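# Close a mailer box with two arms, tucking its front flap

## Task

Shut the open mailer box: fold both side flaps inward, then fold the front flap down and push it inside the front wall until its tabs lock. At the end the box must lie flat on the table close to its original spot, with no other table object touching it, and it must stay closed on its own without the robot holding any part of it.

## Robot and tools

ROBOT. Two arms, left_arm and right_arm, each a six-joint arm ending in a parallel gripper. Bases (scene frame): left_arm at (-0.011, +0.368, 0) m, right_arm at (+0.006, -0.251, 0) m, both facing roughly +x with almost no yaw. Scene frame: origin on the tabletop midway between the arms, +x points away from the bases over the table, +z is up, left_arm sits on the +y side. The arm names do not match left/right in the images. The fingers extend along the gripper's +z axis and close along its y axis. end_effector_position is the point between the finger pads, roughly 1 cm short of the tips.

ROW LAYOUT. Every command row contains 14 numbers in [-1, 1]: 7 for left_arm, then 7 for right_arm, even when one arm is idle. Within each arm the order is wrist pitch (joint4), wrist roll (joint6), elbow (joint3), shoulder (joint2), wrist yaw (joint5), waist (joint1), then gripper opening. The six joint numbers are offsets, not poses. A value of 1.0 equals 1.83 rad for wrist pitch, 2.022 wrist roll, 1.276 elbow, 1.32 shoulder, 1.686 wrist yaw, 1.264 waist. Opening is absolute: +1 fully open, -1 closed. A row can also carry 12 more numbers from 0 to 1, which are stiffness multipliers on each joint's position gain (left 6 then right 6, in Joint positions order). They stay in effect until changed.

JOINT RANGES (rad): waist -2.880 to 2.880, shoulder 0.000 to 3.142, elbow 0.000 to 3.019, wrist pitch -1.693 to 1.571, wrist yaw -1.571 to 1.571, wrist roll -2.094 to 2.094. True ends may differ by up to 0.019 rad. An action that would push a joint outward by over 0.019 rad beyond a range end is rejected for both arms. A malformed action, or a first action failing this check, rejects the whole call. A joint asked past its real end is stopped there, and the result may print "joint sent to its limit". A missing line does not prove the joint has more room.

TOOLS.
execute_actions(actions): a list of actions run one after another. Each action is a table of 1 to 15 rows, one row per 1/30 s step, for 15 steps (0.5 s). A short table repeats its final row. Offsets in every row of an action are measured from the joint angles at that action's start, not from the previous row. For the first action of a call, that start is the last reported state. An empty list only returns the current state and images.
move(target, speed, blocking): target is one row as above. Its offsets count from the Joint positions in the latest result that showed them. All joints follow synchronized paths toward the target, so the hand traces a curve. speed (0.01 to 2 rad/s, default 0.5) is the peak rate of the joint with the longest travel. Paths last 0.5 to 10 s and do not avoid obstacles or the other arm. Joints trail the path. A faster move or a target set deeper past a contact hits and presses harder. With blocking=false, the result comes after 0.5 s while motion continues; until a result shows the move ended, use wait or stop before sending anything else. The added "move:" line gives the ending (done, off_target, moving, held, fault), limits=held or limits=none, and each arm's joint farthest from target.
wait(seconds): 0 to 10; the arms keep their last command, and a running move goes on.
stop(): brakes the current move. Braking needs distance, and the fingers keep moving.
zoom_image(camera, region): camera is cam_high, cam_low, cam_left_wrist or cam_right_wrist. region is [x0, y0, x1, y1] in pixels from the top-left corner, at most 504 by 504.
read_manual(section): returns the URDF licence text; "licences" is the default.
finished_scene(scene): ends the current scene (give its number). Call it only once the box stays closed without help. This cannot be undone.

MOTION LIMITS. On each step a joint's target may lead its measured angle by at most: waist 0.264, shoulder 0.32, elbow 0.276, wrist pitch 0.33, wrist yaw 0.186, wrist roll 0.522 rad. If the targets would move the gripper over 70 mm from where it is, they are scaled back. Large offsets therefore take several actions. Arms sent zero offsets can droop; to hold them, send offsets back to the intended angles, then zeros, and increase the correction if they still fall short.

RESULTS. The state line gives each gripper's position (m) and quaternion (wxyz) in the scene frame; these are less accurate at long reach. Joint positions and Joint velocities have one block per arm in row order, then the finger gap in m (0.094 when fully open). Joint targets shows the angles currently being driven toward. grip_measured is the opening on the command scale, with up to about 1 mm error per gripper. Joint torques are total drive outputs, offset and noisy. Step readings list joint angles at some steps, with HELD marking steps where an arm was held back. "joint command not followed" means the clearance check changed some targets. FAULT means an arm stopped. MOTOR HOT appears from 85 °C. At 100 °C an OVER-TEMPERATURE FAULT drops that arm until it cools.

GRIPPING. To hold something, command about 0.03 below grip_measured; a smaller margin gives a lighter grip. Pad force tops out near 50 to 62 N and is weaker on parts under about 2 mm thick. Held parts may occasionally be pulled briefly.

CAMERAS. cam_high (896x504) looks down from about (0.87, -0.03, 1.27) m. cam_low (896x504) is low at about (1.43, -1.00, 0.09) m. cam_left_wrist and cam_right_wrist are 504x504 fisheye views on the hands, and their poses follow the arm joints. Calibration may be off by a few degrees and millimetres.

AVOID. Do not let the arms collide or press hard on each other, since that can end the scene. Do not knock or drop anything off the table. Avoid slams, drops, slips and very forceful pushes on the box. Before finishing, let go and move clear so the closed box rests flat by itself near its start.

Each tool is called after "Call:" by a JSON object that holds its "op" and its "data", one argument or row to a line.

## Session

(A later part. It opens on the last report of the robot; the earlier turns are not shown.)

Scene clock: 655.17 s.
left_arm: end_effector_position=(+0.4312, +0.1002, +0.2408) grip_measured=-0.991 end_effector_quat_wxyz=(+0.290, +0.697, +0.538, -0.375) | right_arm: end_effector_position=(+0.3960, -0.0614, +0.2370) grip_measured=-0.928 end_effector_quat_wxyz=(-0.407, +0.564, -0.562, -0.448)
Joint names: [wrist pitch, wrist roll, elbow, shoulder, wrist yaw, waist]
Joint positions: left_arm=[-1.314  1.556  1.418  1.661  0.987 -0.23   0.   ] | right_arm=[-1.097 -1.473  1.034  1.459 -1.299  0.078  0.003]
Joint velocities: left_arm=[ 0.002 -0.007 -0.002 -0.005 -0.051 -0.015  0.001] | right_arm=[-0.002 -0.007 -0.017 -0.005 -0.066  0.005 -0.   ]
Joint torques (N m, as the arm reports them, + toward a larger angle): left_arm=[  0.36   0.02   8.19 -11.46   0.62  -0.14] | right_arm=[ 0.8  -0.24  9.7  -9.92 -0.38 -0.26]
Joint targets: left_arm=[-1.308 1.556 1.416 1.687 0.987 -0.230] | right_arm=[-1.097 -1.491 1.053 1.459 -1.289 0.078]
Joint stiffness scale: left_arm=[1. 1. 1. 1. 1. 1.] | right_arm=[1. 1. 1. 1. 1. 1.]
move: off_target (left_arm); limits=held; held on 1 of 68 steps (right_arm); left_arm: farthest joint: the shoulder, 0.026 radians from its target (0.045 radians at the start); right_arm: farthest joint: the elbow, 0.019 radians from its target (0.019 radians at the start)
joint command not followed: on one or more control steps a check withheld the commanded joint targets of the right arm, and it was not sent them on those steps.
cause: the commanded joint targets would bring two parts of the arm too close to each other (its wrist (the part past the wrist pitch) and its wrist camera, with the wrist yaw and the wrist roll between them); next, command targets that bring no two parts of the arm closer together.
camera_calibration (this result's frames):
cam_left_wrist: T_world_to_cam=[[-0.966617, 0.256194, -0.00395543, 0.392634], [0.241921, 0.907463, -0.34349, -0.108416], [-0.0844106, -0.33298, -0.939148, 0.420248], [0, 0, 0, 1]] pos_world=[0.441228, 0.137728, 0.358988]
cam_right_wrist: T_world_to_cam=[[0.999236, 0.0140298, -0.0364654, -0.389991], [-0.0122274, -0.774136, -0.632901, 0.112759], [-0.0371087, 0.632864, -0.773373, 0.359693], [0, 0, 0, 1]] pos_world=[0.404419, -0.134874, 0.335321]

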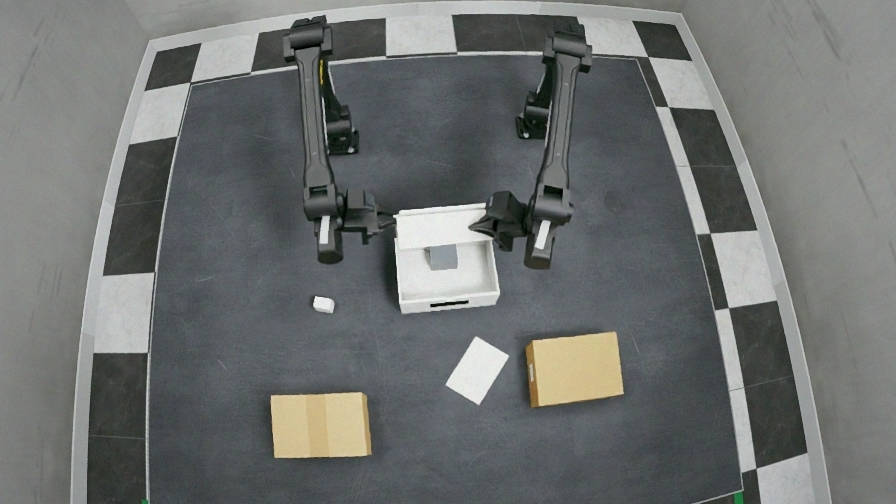

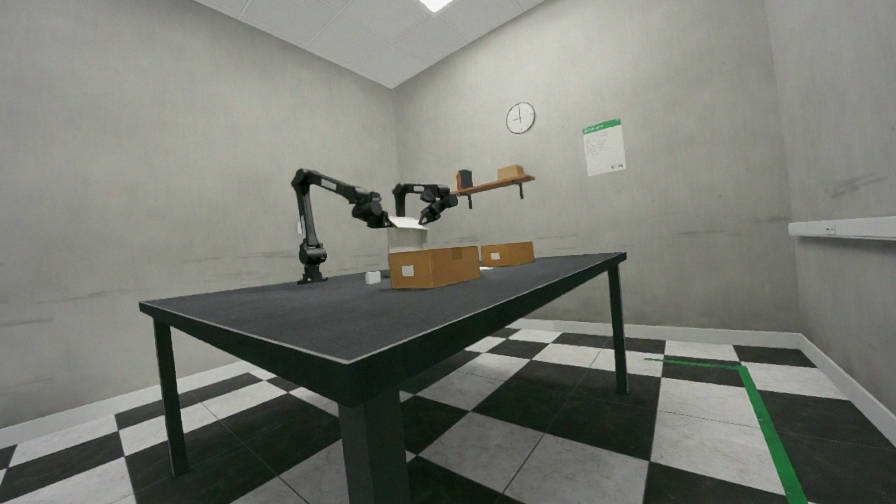

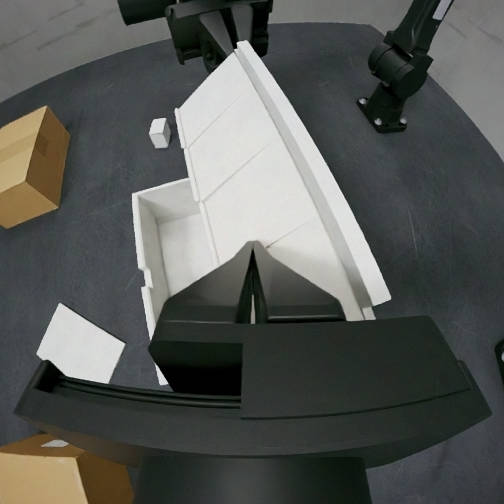

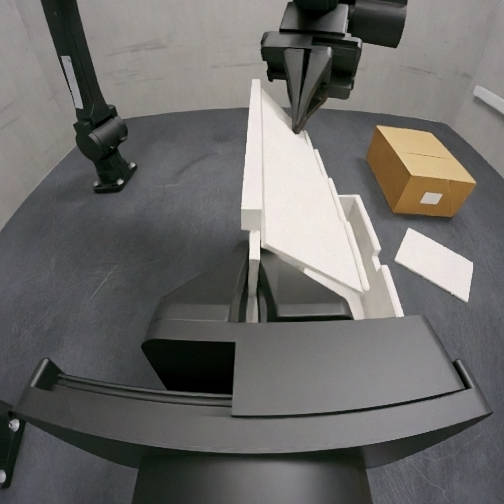

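A little more, then release up.

Call:
{"op": "move", "data": {
  "target": [0.025,0,-0.034,0,0,0,-1,0,0,0.015,0,0.01,0,-0.94],
  "speed": 0.05
}}

Call:
{"op": "move", "data": {
  "target": [-0.085,0,0.155,0,0,0,-1,0,0,0.015,0,0.01,0,-0.94],
  "speed": 0.15
}}

Scene clock: 668.83 s.
left_arm: end_effector_position=(+0.4325, +0.1004, +0.2326) grip_measured=-0.992 end_effector_quat_wxyz=(+0.300, +0.697, +0.534, -0.372) | right_arm: end_effector_position=(+0.3958, -0.0615, +0.2369) grip_measured=-0.929 end_effector_quat_wxyz=(-0.404, +0.562, -0.565, -0.448)
Joint names: [wrist pitch, wrist roll, elbow, shoulder, wrist yaw, waist]
Joint positions: left_arm=[-1.268  1.556  1.392  1.661  0.996 -0.228  0.   ] | right_arm=[-1.097 -1.464  1.034  1.457 -1.295  0.078  0.003]
Joint velocities: left_arm=[ 0.002 -0.007  0.007 -0.015 -0.037 -0.005  0.   ] | right_arm=[-0.012  0.037  0.002  0.005 -0.022  0.005 -0.001]
Joint torques (N m, as the arm reports them, + toward a larger angle): left_arm=[  0.12   0.02   6.76 -13.47   0.24  -0.31] | right_arm=[ 0.82 -0.14  9.73 -9.36 -0.22 -0.27]
Joint targets: left_arm=[-1.269 1.556 1.374 1.661 0.987 -0.230] | right_arm=[-1.097 -1.473 1.053 1.459 -1.282 0.078]
Joint stiffness scale: left_arm=[1. 1. 1. 1. 1. 1.] | right_arm=[1. 1. 1. 1. 1. 1.]
move: done; limits=held; held on 1 of 36 steps (right_arm); left_arm: farthest joint: the elbow, 0.017 radians from its target (0.043 radians at the start); right_arm: farthest joint: the elbow, 0.019 radians from its target (0.019 radians at the start)
joint command not followed: on one or more control steps a check withheld the commanded joint targets of the right arm, and it was not sent them on those steps.
cause: the commanded joint targets would bring two parts of the arm too close to each other (its wrist (the part past the wrist pitch) and its wrist camera, with the wrist yaw and the wrist roll between them); next, command targets that bring no two parts of the arm closer together.
camera_calibration (this result's frames):
cam_left_wrist: T_world_to_cam=[[-0.967003, 0.253618, -0.0241412, 0.398963], [0.245691, 0.903303, -0.35168, -0.111028], [-0.0673855, -0.346007, -0.935809, 0.405837], [0, 0, 0, 1]] pos_world=[0.440425, 0.13953, 0.350371]
cam_right_wrist: T_world_to_cam=[[0.999003, 0.0113138, -0.0431883, -0.388352], [-0.0184225, -0.776698, -0.629603, 0.114094], [-0.0406675, 0.629771, -0.775715, 0.361538], [0, 0, 0, 1]] pos_world=[0.40477, -0.134676, 0.335512]

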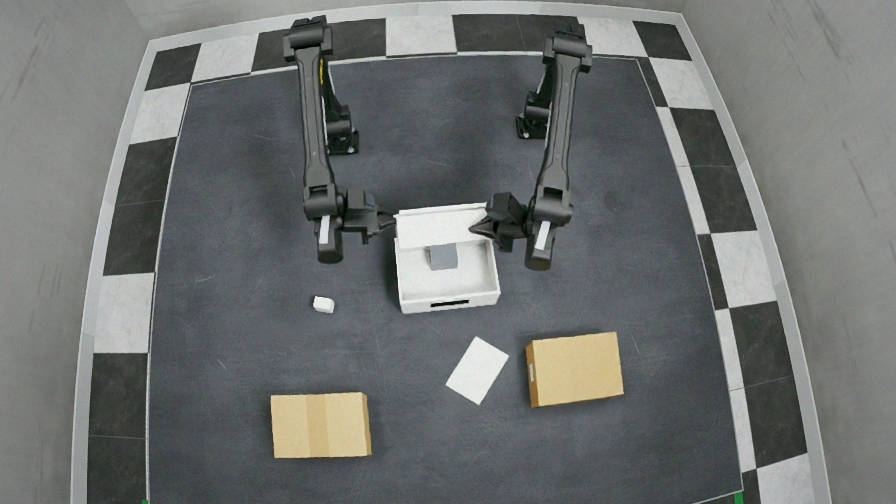

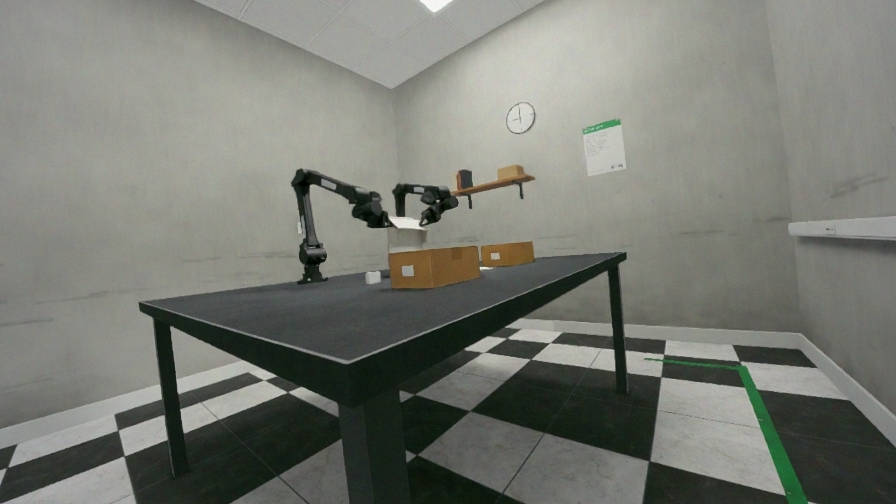

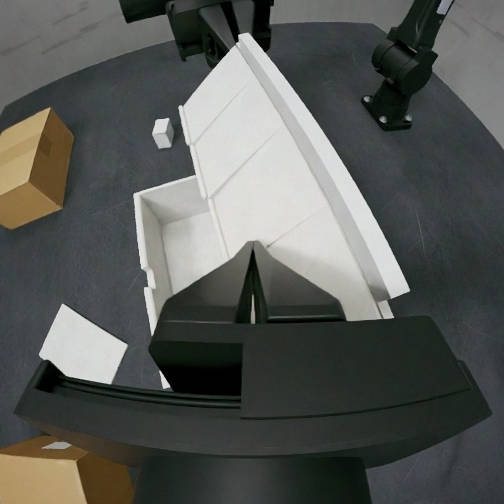

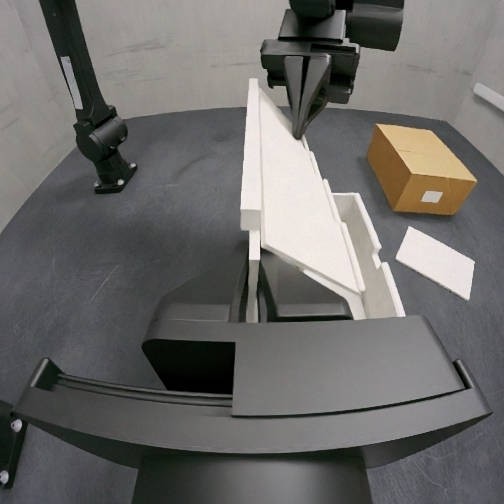

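Scene clock: 670.50 s.
left_arm: end_effector_position=(+0.4442, +0.0977, +0.2900) grip_measured=-0.992 end_effector_quat_wxyz=(+0.303, +0.697, +0.533, -0.372) | right_arm: end_effector_position=(+0.3958, -0.0616, +0.2367) grip_measured=-0.929 end_effector_quat_wxyz=(-0.402, +0.561, -0.567, -0.449)
Joint names: [wrist pitch, wrist roll, elbow, shoulder, wrist yaw, waist]
Joint positions: left_arm=[-1.416  1.556  1.544  1.661  1.    -0.226  0.   ] | right_arm=[-1.097 -1.459  1.034  1.457 -1.293  0.078  0.003]
Joint velocities: left_arm=[-0.012 -0.037 -0.007 -0.005  0.066  0.005 -0.001] | right_arm=[-0.022 -0.022 -0.012  0.005  0.037  0.005 -0.001]
Joint torques (N m, as the arm reports them, + toward a larger angle): left_arm=[ -0.29   0.02  12.41 -13.85   0.48  -0.32] | right_arm=[ 0.85 -0.07  9.82 -9.55 -0.25 -0.63]
Joint targets: left_arm=[-1.424 1.556 1.590 1.661 0.996 -0.228] | right_arm=[-1.097 -1.464 1.053 1.458 -1.279 0.078]
Joint stiffness scale: left_arm=[1. 1. 1. 1. 1. 1.] | right_arm=[1. 1. 1. 1. 1. 1.]
move: off_target (left_arm); limits=none; left_arm: farthest joint: the elbow, 0.046 radians from its target (0.198 radians at the start); right_arm: farthest joint: the elbow, 0.019 radians from its target (0.019 radians at the start)
camera_calibration (this result's frames):
cam_left_wrist: T_world_to_cam=[[-0.967284, 0.252151, -0.0279419, 0.413693], [0.245393, 0.901997, -0.355223, -0.0900016], [-0.0643665, -0.350459, -0.934364, 0.45812], [0, 0, 0, 1]] pos_world=[0.451732, 0.13742, 0.40764]
cam_right_wrist: T_world_to_cam=[[0.998792, 0.00956291, -0.048204, -0.387176], [-0.0228516, -0.778013, -0.627833, 0.115169], [-0.0435072, 0.628176, -0.776854, 0.362757], [0, 0, 0, 1]] pos_world=[0.405123, -0.13457, 0.335453]

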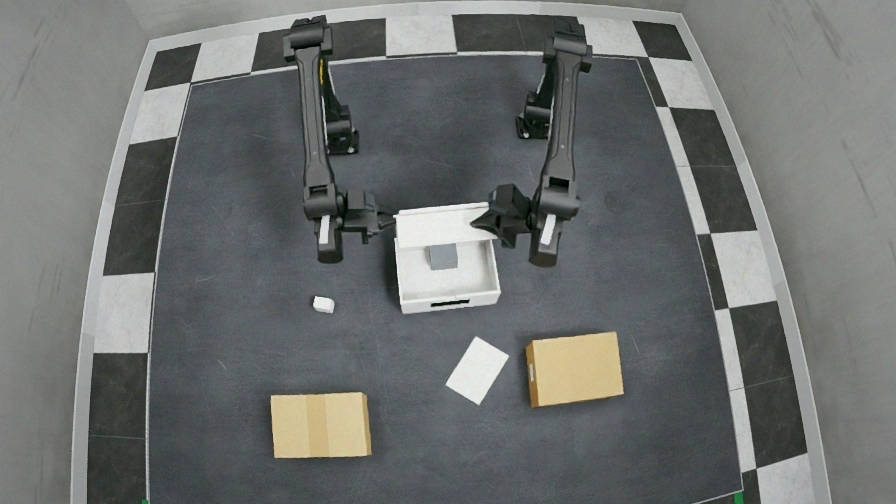

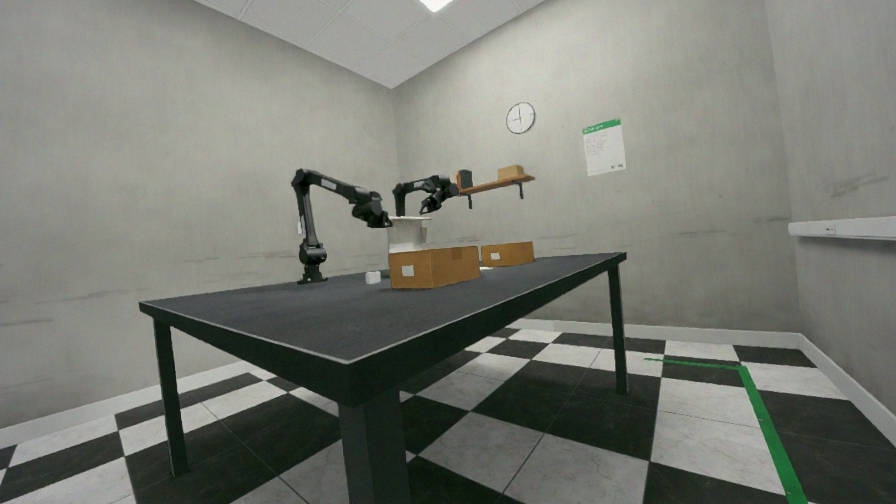

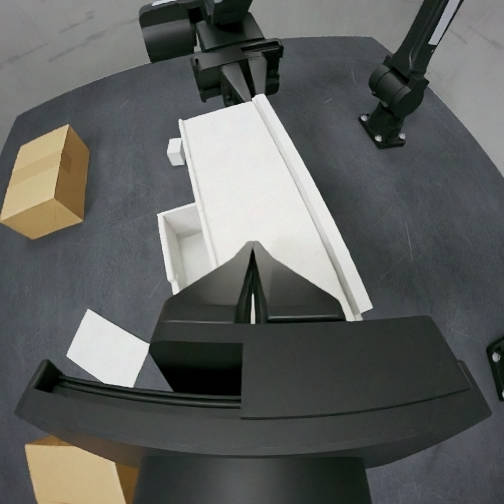

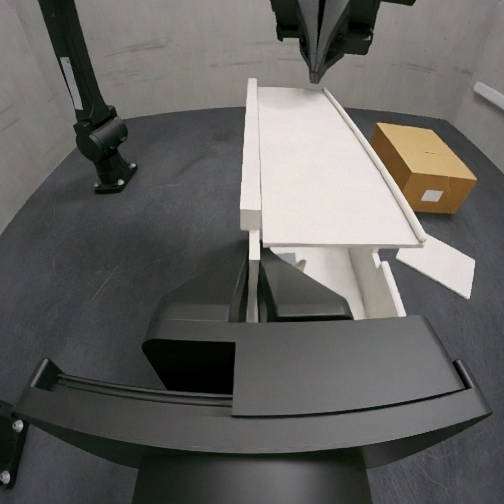

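Call:
{"op": "move", "data": {
  "target": [0,0,0.034,0,0,0.16,-1,0,0,0.015,0,0.015,0,-0.6],
  "speed": 0.3
}}

Call:
{"op": "move", "data": {
  "target": [0,0,0.034,0,0,0,-1,0,0,0.015,0,0.015,-0.1,-0.6],
  "speed": 0.1
}}

Scene clock: 682.80 s.
left_arm: end_effector_position=(+0.4898, +0.1970, +0.2897) grip_measured=-0.992 end_effector_quat_wxyz=(+0.339, +0.638, +0.603, -0.339) | right_arm: end_effector_position=(+0.3954, -0.0620, +0.2373) grip_measured=-0.602 end_effector_quat_wxyz=(-0.402, +0.563, -0.568, -0.445)
Joint names: [wrist pitch, wrist roll, elbow, shoulder, wrist yaw, waist]
Joint positions: left_arm=[-1.416  1.556  1.543  1.661  1.    -0.019  0.   ] | right_arm=[-1.097 -1.458  1.034  1.452 -1.286  0.078  0.019]
Joint velocities: left_arm=[ 0.007  0.022 -0.002 -0.005 -0.081  0.005  0.001] | right_arm=[-0.007 -0.066 -0.007 -0.015 -0.066 -0.015 -0.001]
Joint torques (N m, as the arm reports them, + toward a larger angle): left_arm=[  0.11   0.01  12.34 -13.92   0.64  -0.3 ] | right_arm=[ 0.73 -0.03  9.82 -9.21 -0.08  0.16]
Joint targets: left_arm=[-1.416 1.556 1.587 1.661 1.000 -0.024] | right_arm=[-1.097 -1.459 1.053 1.457 -1.268 0.078]
Joint stiffness scale: left_arm=[1. 1. 1. 1. 1. 1.] | right_arm=[1. 1. 1. 1. 1. 1.]
move: off_target (left_arm); limits=none; left_arm: farthest joint: the elbow, 0.044 radians from its target (0.044 radians at the start); right_arm: farthest joint: the elbow, 0.019 radians from its target (0.019 radians at the start)
camera_calibration (this result's frames):
cam_left_wrist: T_world_to_cam=[[-0.998467, 0.0482082, -0.0271792, 0.488036], [0.0547255, 0.933176, -0.355228, -0.10355], [0.00823808, -0.356171, -0.934384, 0.461124], [0, 0, 0, 1]] pos_world=[0.489156, 0.237342, 0.407348]
cam_right_wrist: T_world_to_cam=[[0.99901, 0.00875816, -0.043616, -0.38797], [-0.0203195, -0.782349, -0.622508, 0.112675], [-0.0395749, 0.622778, -0.781397, 0.362579], [0, 0, 0, 1]] pos_world=[0.404224, -0.134257, 0.336537]

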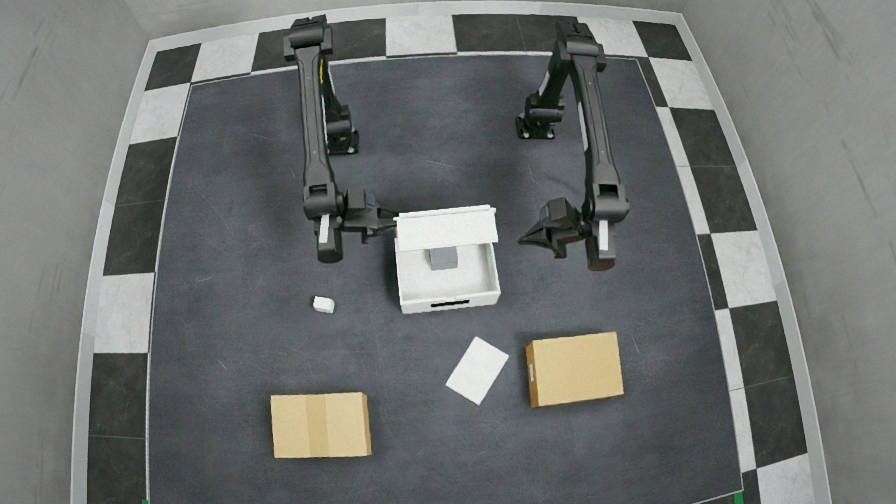

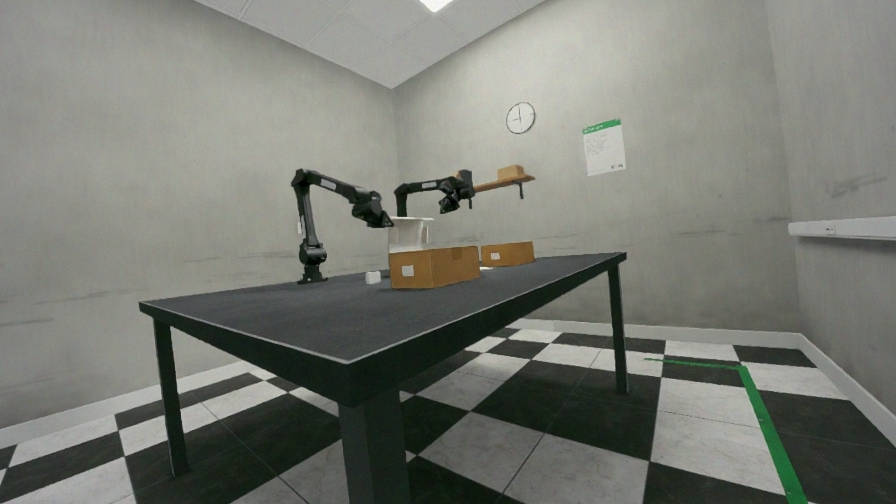

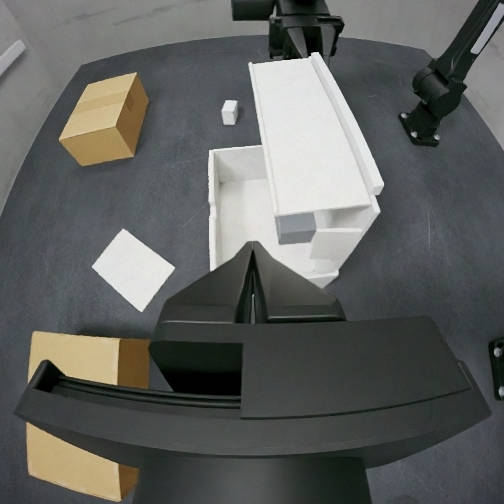

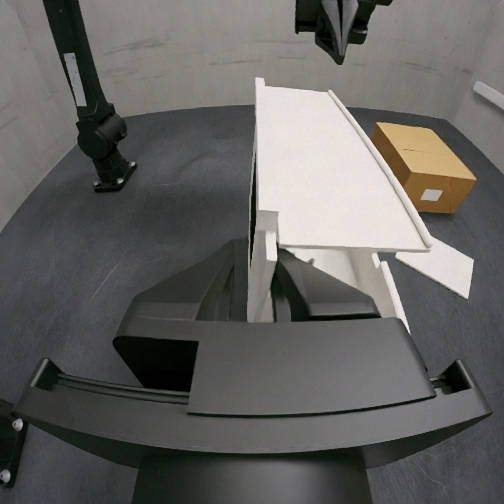

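Scene clock: 684.40 s.
left_arm: end_effector_position=(+0.4894, +0.1970, +0.2890) grip_measured=-0.992 end_effector_quat_wxyz=(+0.339, +0.638, +0.603, -0.340) | right_arm: end_effector_position=(+0.4145, -0.1085, +0.2337) grip_measured=-0.602 end_effector_quat_wxyz=(+0.421, -0.534, +0.604, +0.415)
Joint names: [wrist pitch, wrist roll, elbow, shoulder, wrist yaw, waist]
Joint positions: left_arm=[-1.416  1.556  1.541  1.661  1.    -0.019  0.   ] | right_arm=[-1.097 -1.458  1.034  1.452 -1.264 -0.036  0.019]
Joint velocities: left_arm=[-0.002  0.007 -0.002 -0.005 -0.007  0.015  0.   ] | right_arm=[ 0.002 -0.022  0.007 -0.005  0.037  0.005  0.001]
Joint torques (N m, as the arm reports them, + toward a larger angle): left_arm=[  0.1    0.02  12.36 -13.86   0.64  -0.08] | right_arm=[  0.84  -0.01   9.65 -10.22  -0.65  -1.53]
Joint targets: left_arm=[-1.416 1.556 1.586 1.661 1.000 -0.019] | right_arm=[-1.097 -1.458 1.053 1.453 -1.261 -0.048]
Joint stiffness scale: left_arm=[1. 1. 1. 1. 1. 1.] | right_arm=[1. 1. 1. 1. 1. 1.]
move: off_target (left_arm); limits=none; left_arm: farthest joint: the elbow, 0.045 radians from its target (0.043 radians at the start); right_arm: farthest joint: the elbow, 0.019 radians from its target (0.019 radians at the start)
camera_calibration (this result's frames):
cam_left_wrist: T_world_to_cam=[[-0.998517, 0.0482108, -0.0252725, 0.487085], [0.0540488, 0.933211, -0.35524, -0.103481], [0.00645818, -0.356079, -0.934433, 0.461316], [0, 0, 0, 1]] pos_world=[0.488976, 0.237352, 0.406618]
cam_right_wrist: T_world_to_cam=[[0.993382, -0.106737, -0.0424213, -0.417277], [-0.110543, -0.788178, -0.605439, 0.107273], [0.0311873, 0.606121, -0.79476, 0.361462], [0, 0, 0, 1]] pos_world=[0.4151, -0.179079, 0.334521]

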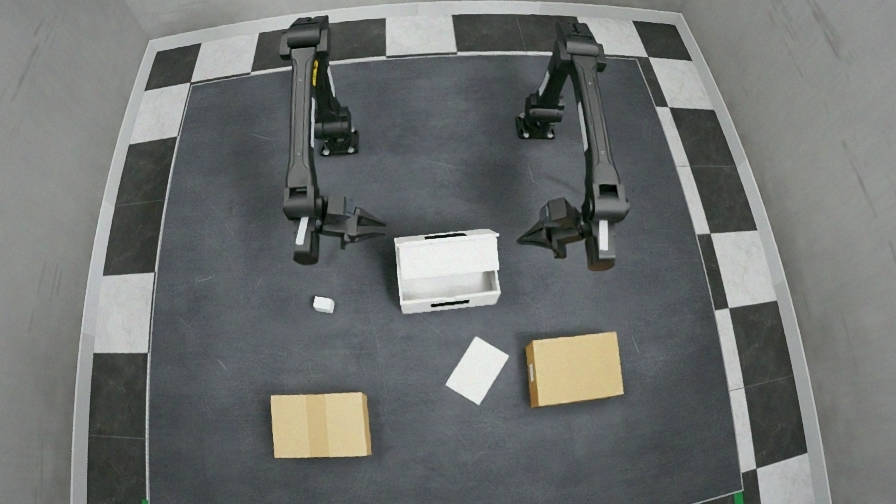

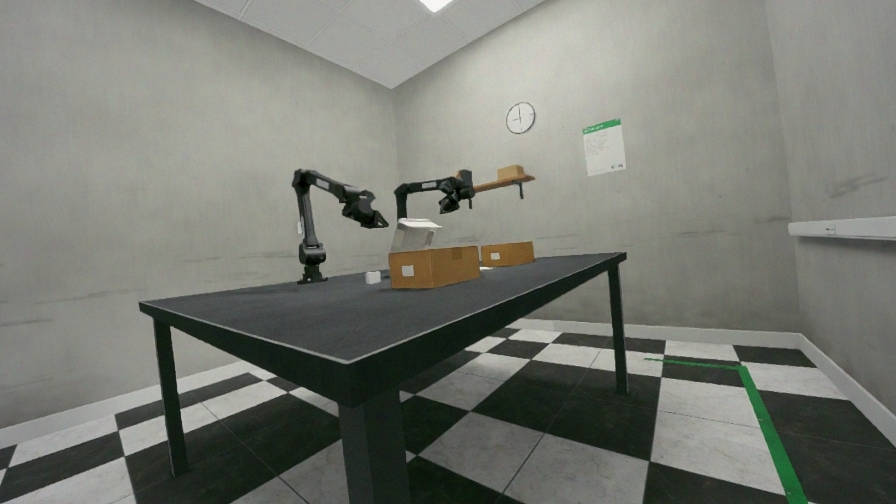

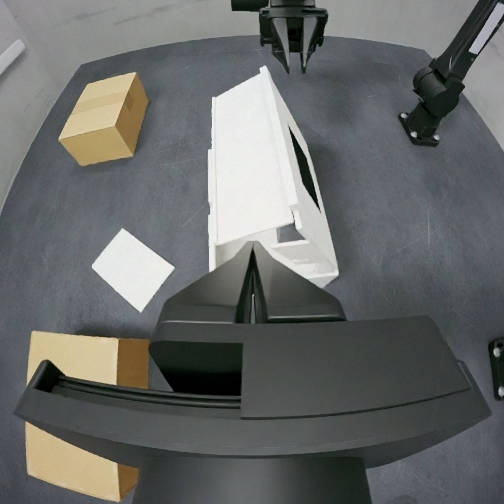

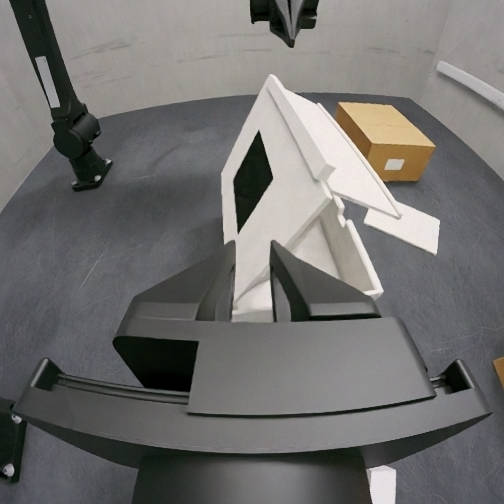

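Call:
{"op": "move", "data": {
  "target": [0.076,0,0.19,0.29,0,0.01,-1,-0.14,-0.05,0.2,0.03,0.333,0.263,-1],
  "speed": 0.35
}}

Call:
{"op": "move", "data": {
  "target": [0,0,0.03,0,0,0,-1,0.071,0,0.138,0.2,0,-0.045,-1],
  "speed": 0.1
}}

Scene clock: 702.67 s.
left_arm: end_effector_position=(+0.5963, +0.1947, +0.1630) grip_measured=-0.992 end_effector_quat_wxyz=(+0.326, +0.629, +0.612, -0.351) | right_arm: end_effector_position=(+0.3867, -0.0296, +0.2217) grip_measured=-0.996 end_effector_quat_wxyz=(-0.205, +0.740, -0.576, -0.279)
Joint names: [wrist pitch, wrist roll, elbow, shoulder, wrist yaw, waist]
Joint positions: left_arm=[-1.286  1.556  1.736  2.029  1.    -0.014  0.   ] | right_arm=[-1.343 -1.547  1.248  1.479 -0.706  0.288  0.   ]
Joint velocities: left_arm=[-0.012  0.022 -0.007 -0.024  0.007 -0.005 -0.001] | right_arm=[ 0.002 -0.022  0.007 -0.015 -0.037  0.005 -0.   ]
Joint torques (N m, as the arm reports them, + toward a larger angle): left_arm=[  0.39   0.02  12.19 -17.04   0.64   0.44] | right_arm=[  0.15  -0.13  11.91 -10.12  -0.43  -0.05]
Joint targets: left_arm=[-1.277 1.556 1.784 2.044 1.000 -0.007] | right_arm=[-1.354 -1.559 1.289 1.492 -0.703 0.297]
Joint stiffness scale: left_arm=[1. 1. 1. 1. 1. 1.] | right_arm=[1. 1. 1. 1. 1. 1.]
move: off_target (left_arm, right_arm); limits=none; left_arm: farthest joint: the elbow, 0.047 radians from its target (0.242 radians at the start); right_arm: farthest joint: the elbow, 0.041 radians from its target (0.255 radians at the start)
camera_calibration (this result's frames):
cam_left_wrist: T_world_to_cam=[[-0.998941, 0.0428857, 0.0166861, 0.585177], [0.0341726, 0.934176, -0.355173, -0.140257], [-0.0308196, -0.354227, -0.934652, 0.364069], [0, 0, 0, 1]] pos_world=[0.60057, 0.234892, 0.280698]
cam_right_wrist: T_world_to_cam=[[0.971073, 0.238773, 0.00215701, -0.37276], [0.237923, -0.966774, -0.0934873, -0.0944525], [-0.0202369, 0.0912962, -0.995618, 0.354169], [0, 0, 0, 1]] pos_world=[0.391617, -0.0346437, 0.344591]

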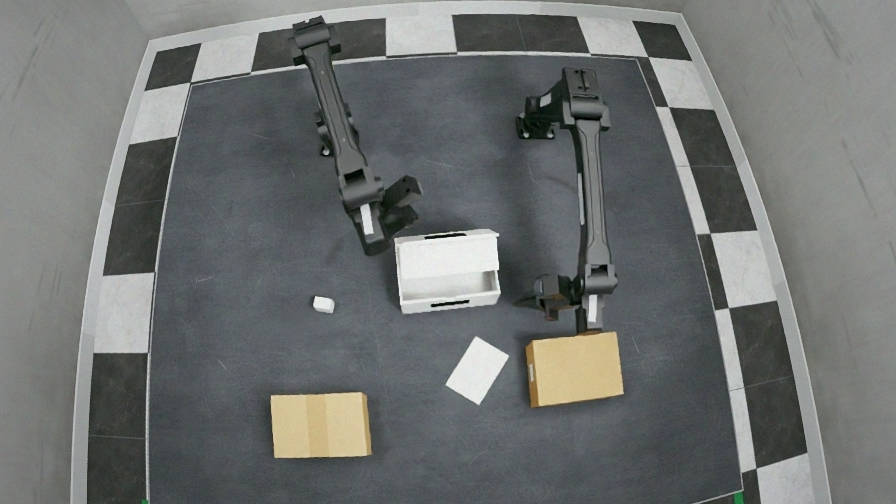

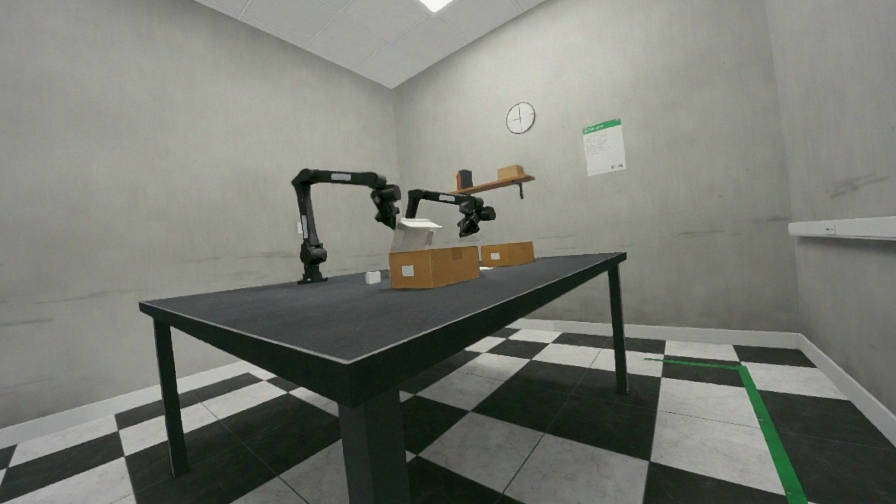

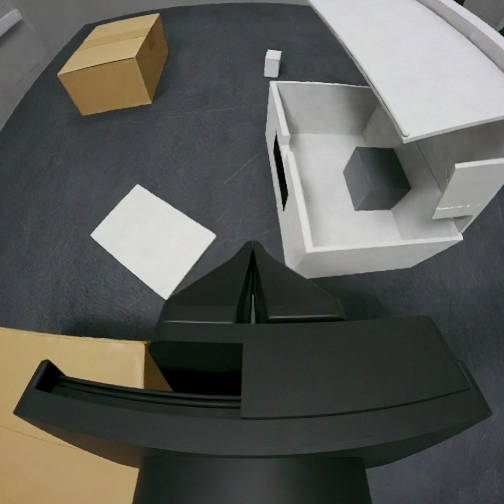

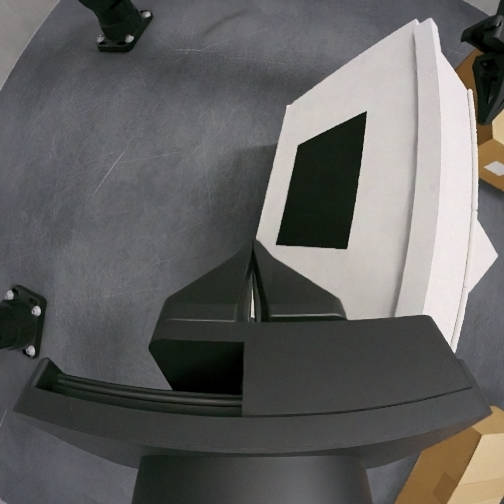

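Scene clock: 705.63 s.
left_arm: end_effector_position=(+0.5956, +0.1948, +0.1621) grip_measured=-0.992 end_effector_quat_wxyz=(+0.325, +0.629, +0.612, -0.352) | right_arm: end_effector_position=(+0.4748, -0.0268, +0.1586) grip_measured=-0.996 end_effector_quat_wxyz=(-0.210, +0.728, -0.591, -0.275)
Joint names: [wrist pitch, wrist roll, elbow, shoulder, wrist yaw, waist]
Joint positions: left_arm=[-1.286  1.556  1.734  2.029  1.    -0.014  0.   ] | right_arm=[-1.226 -1.548  1.383  1.731 -0.706  0.247  0.   ]
Joint velocities: left_arm=[ 0.002 -0.066 -0.012 -0.005 -0.051 -0.015 -0.   ] | right_arm=[ 0.002 -0.007  0.007 -0.005  0.007 -0.005  0.001]
Joint torques (N m, as the arm reports them, + toward a larger angle): left_arm=[  0.02   0.02  11.67 -18.33   0.64  -0.09] | right_arm=[  1.25   0.03  11.66 -12.67  -0.67  -1.5 ]
Joint targets: left_arm=[-1.286 1.556 1.775 2.029 1.000 -0.014] | right_arm=[-1.213 -1.548 1.424 1.743 -0.706 0.231]
Joint stiffness scale: left_arm=[1. 1. 1. 1. 1. 1.] | right_arm=[1. 1. 1. 1. 1. 1.]
move: off_target (left_arm, right_arm); limits=none; left_arm: farthest joint: the elbow, 0.041 radians from its target (0.038 radians at the start); right_arm: farthest joint: the elbow, 0.042 radians from its target (0.176 radians at the start)
camera_calibration (this result's frames):
cam_left_wrist: T_world_to_cam=[[-0.998893, 0.0428835, 0.019356, 0.583991], [0.0332252, 0.934219, -0.355148, -0.140057], [-0.0333127, -0.354112, -0.93461, 0.364606], [0, 0, 0, 1]] pos_world=[0.600143, 0.234912, 0.279719]
cam_right_wrist: T_world_to_cam=[[0.980026, 0.198858, 0.00202319, -0.464162], [0.198173, -0.975699, -0.093484, -0.0999461], [-0.016616, 0.0920178, -0.995619, 0.291147], [0, 0, 0, 1]] pos_world=[0.479535, -0.0320055, 0.281467]

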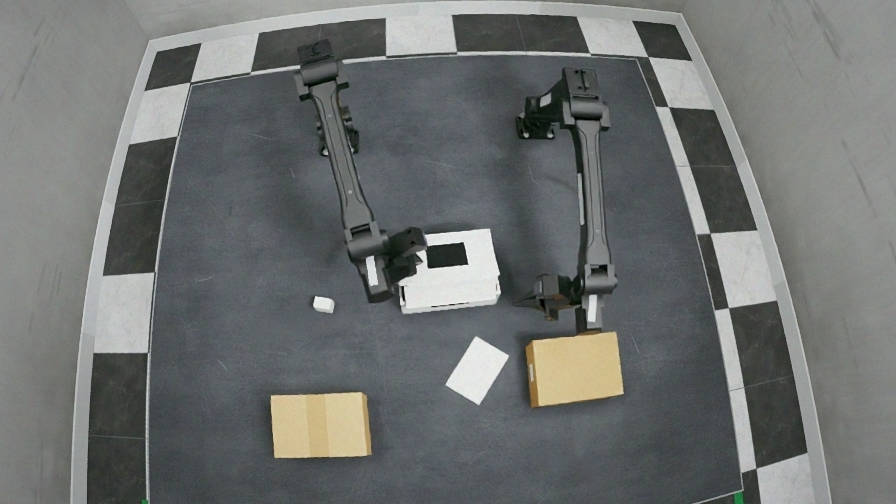

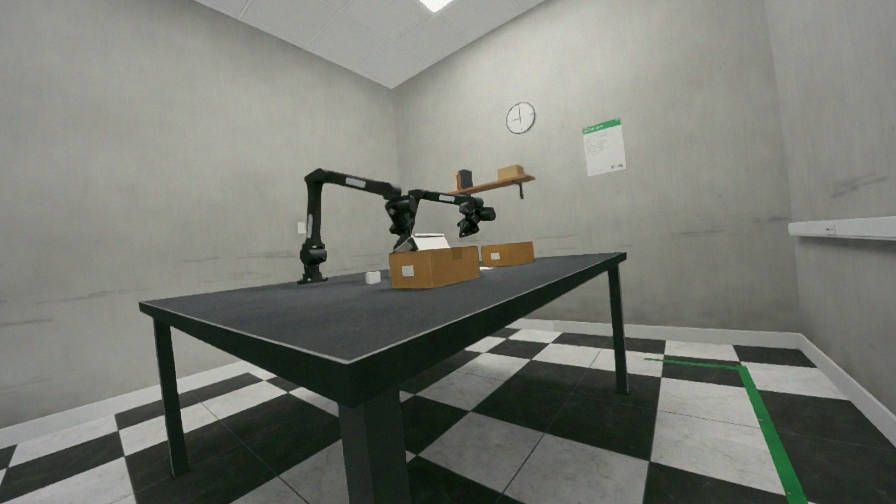

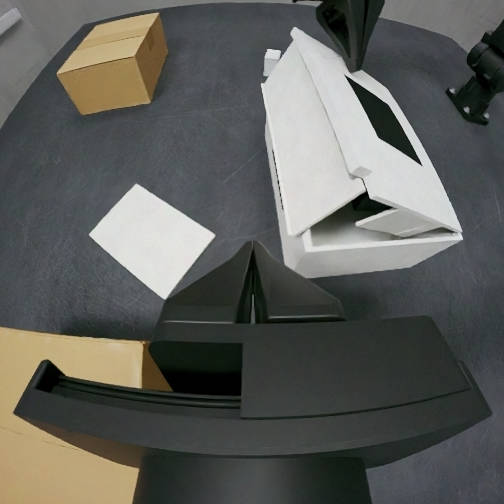

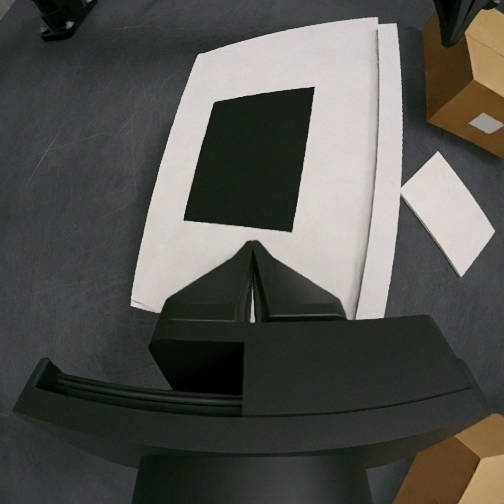

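Call:
{"op": "move", "data": {
  "target": [-0.018,0,0.143,0.09,0,-0.162,-1,0,0,0.03,0,0,0,-1],
  "speed": 0.2
}}

Scene clock: 716.30 s.
left_arm: end_effector_position=(+0.5798, +0.0632, +0.1537) grip_measured=-0.992 end_effector_quat_wxyz=(+0.292, +0.692, +0.540, -0.380) | right_arm: end_effector_position=(+0.4748, -0.0268, +0.1586) grip_measured=-0.996 end_effector_quat_wxyz=(-0.210, +0.728, -0.591, -0.275)
Joint names: [wrist pitch, wrist roll, elbow, shoulder, wrist yaw, waist]
Joint positions: left_arm=[-1.311  1.556  1.869  2.124  1.    -0.224  0.   ] | right_arm=[-1.226 -1.548  1.383  1.731 -0.706  0.247  0.   ]
Joint velocities: left_arm=[-0.007 -0.007  0.007 -0.015  0.037  0.024  0.001] | right_arm=[-0.002  0.081 -0.027  0.005 -0.022 -0.005  0.   ]
Joint torques (N m, as the arm reports them, + toward a larger angle): left_arm=[ -0.29   0.02  12.33 -17.43   0.64   0.41] | right_arm=[  0.69  -0.03  11.51 -14.1   -0.66  -0.63]
Joint targets: left_arm=[-1.319 1.556 1.916 2.148 1.000 -0.219] | right_arm=[-1.226 -1.548 1.421 1.731 -0.706 0.247]
Joint stiffness scale: left_arm=[1. 1. 1. 1. 1. 1.] | right_arm=[1. 1. 1. 1. 1. 1.]
move: off_target (left_arm, right_arm); limits=none; left_arm: farthest joint: the elbow, 0.048 radians from its target (0.183 radians at the start); right_arm: farthest joint: the elbow, 0.039 radians from its target (0.039 radians at the start)
camera_calibration (this result's frames):
cam_left_wrist: T_world_to_cam=[[-0.96813, 0.250402, 0.00486117, 0.54535], [0.232398, 0.90542, -0.355256, -0.133197], [-0.093358, -0.342804, -0.934757, 0.343793], [0, 0, 0, 1]] pos_world=[0.59102, 0.101896, 0.271393]
cam_right_wrist: T_world_to_cam=[[0.980026, 0.198858, 0.00202319, -0.464162], [0.198173, -0.975699, -0.093484, -0.0999461], [-0.016616, 0.0920178, -0.995619, 0.291147], [0, 0, 0, 1]] pos_world=[0.479535, -0.0320055, 0.281467]

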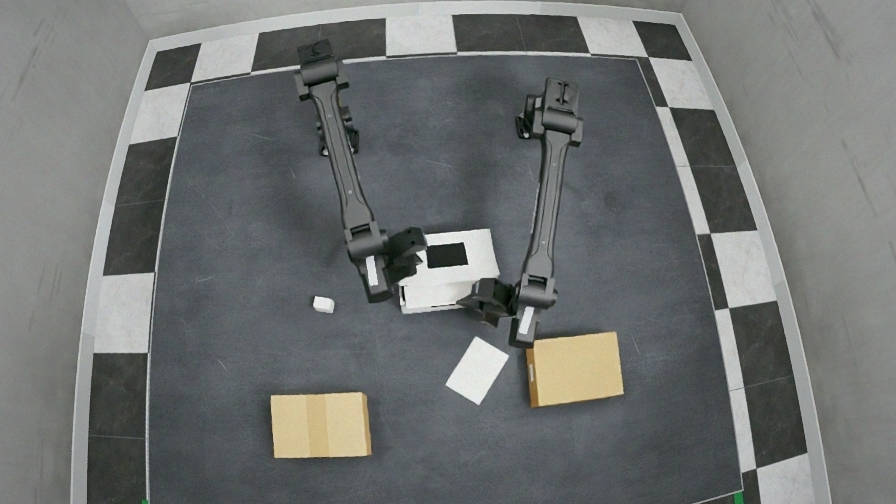

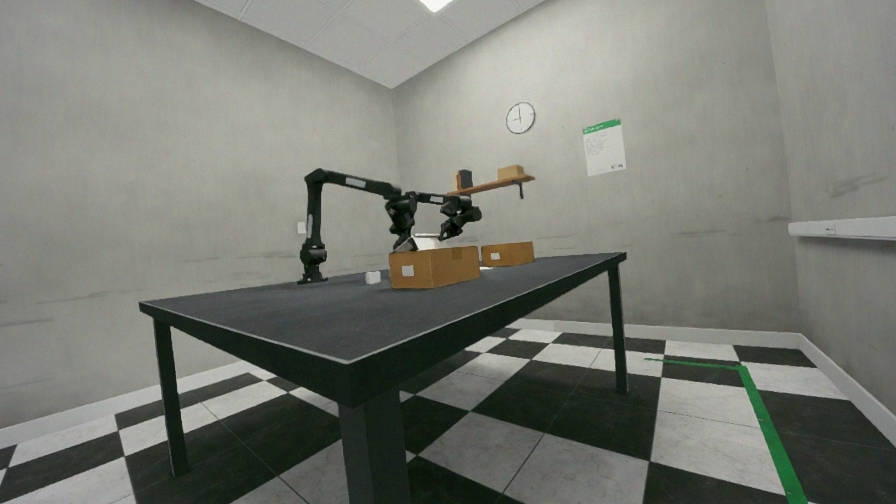

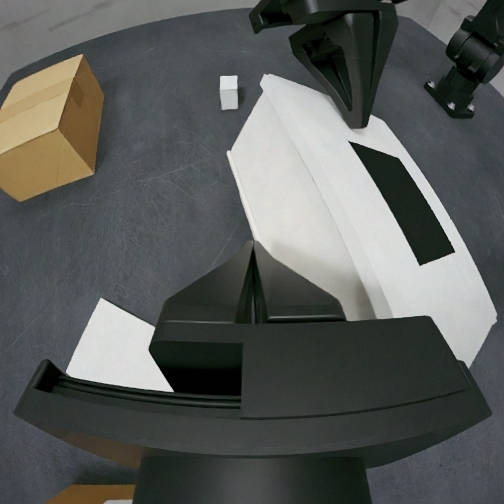

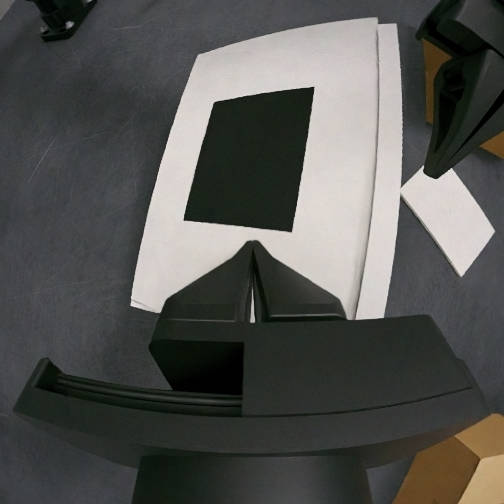

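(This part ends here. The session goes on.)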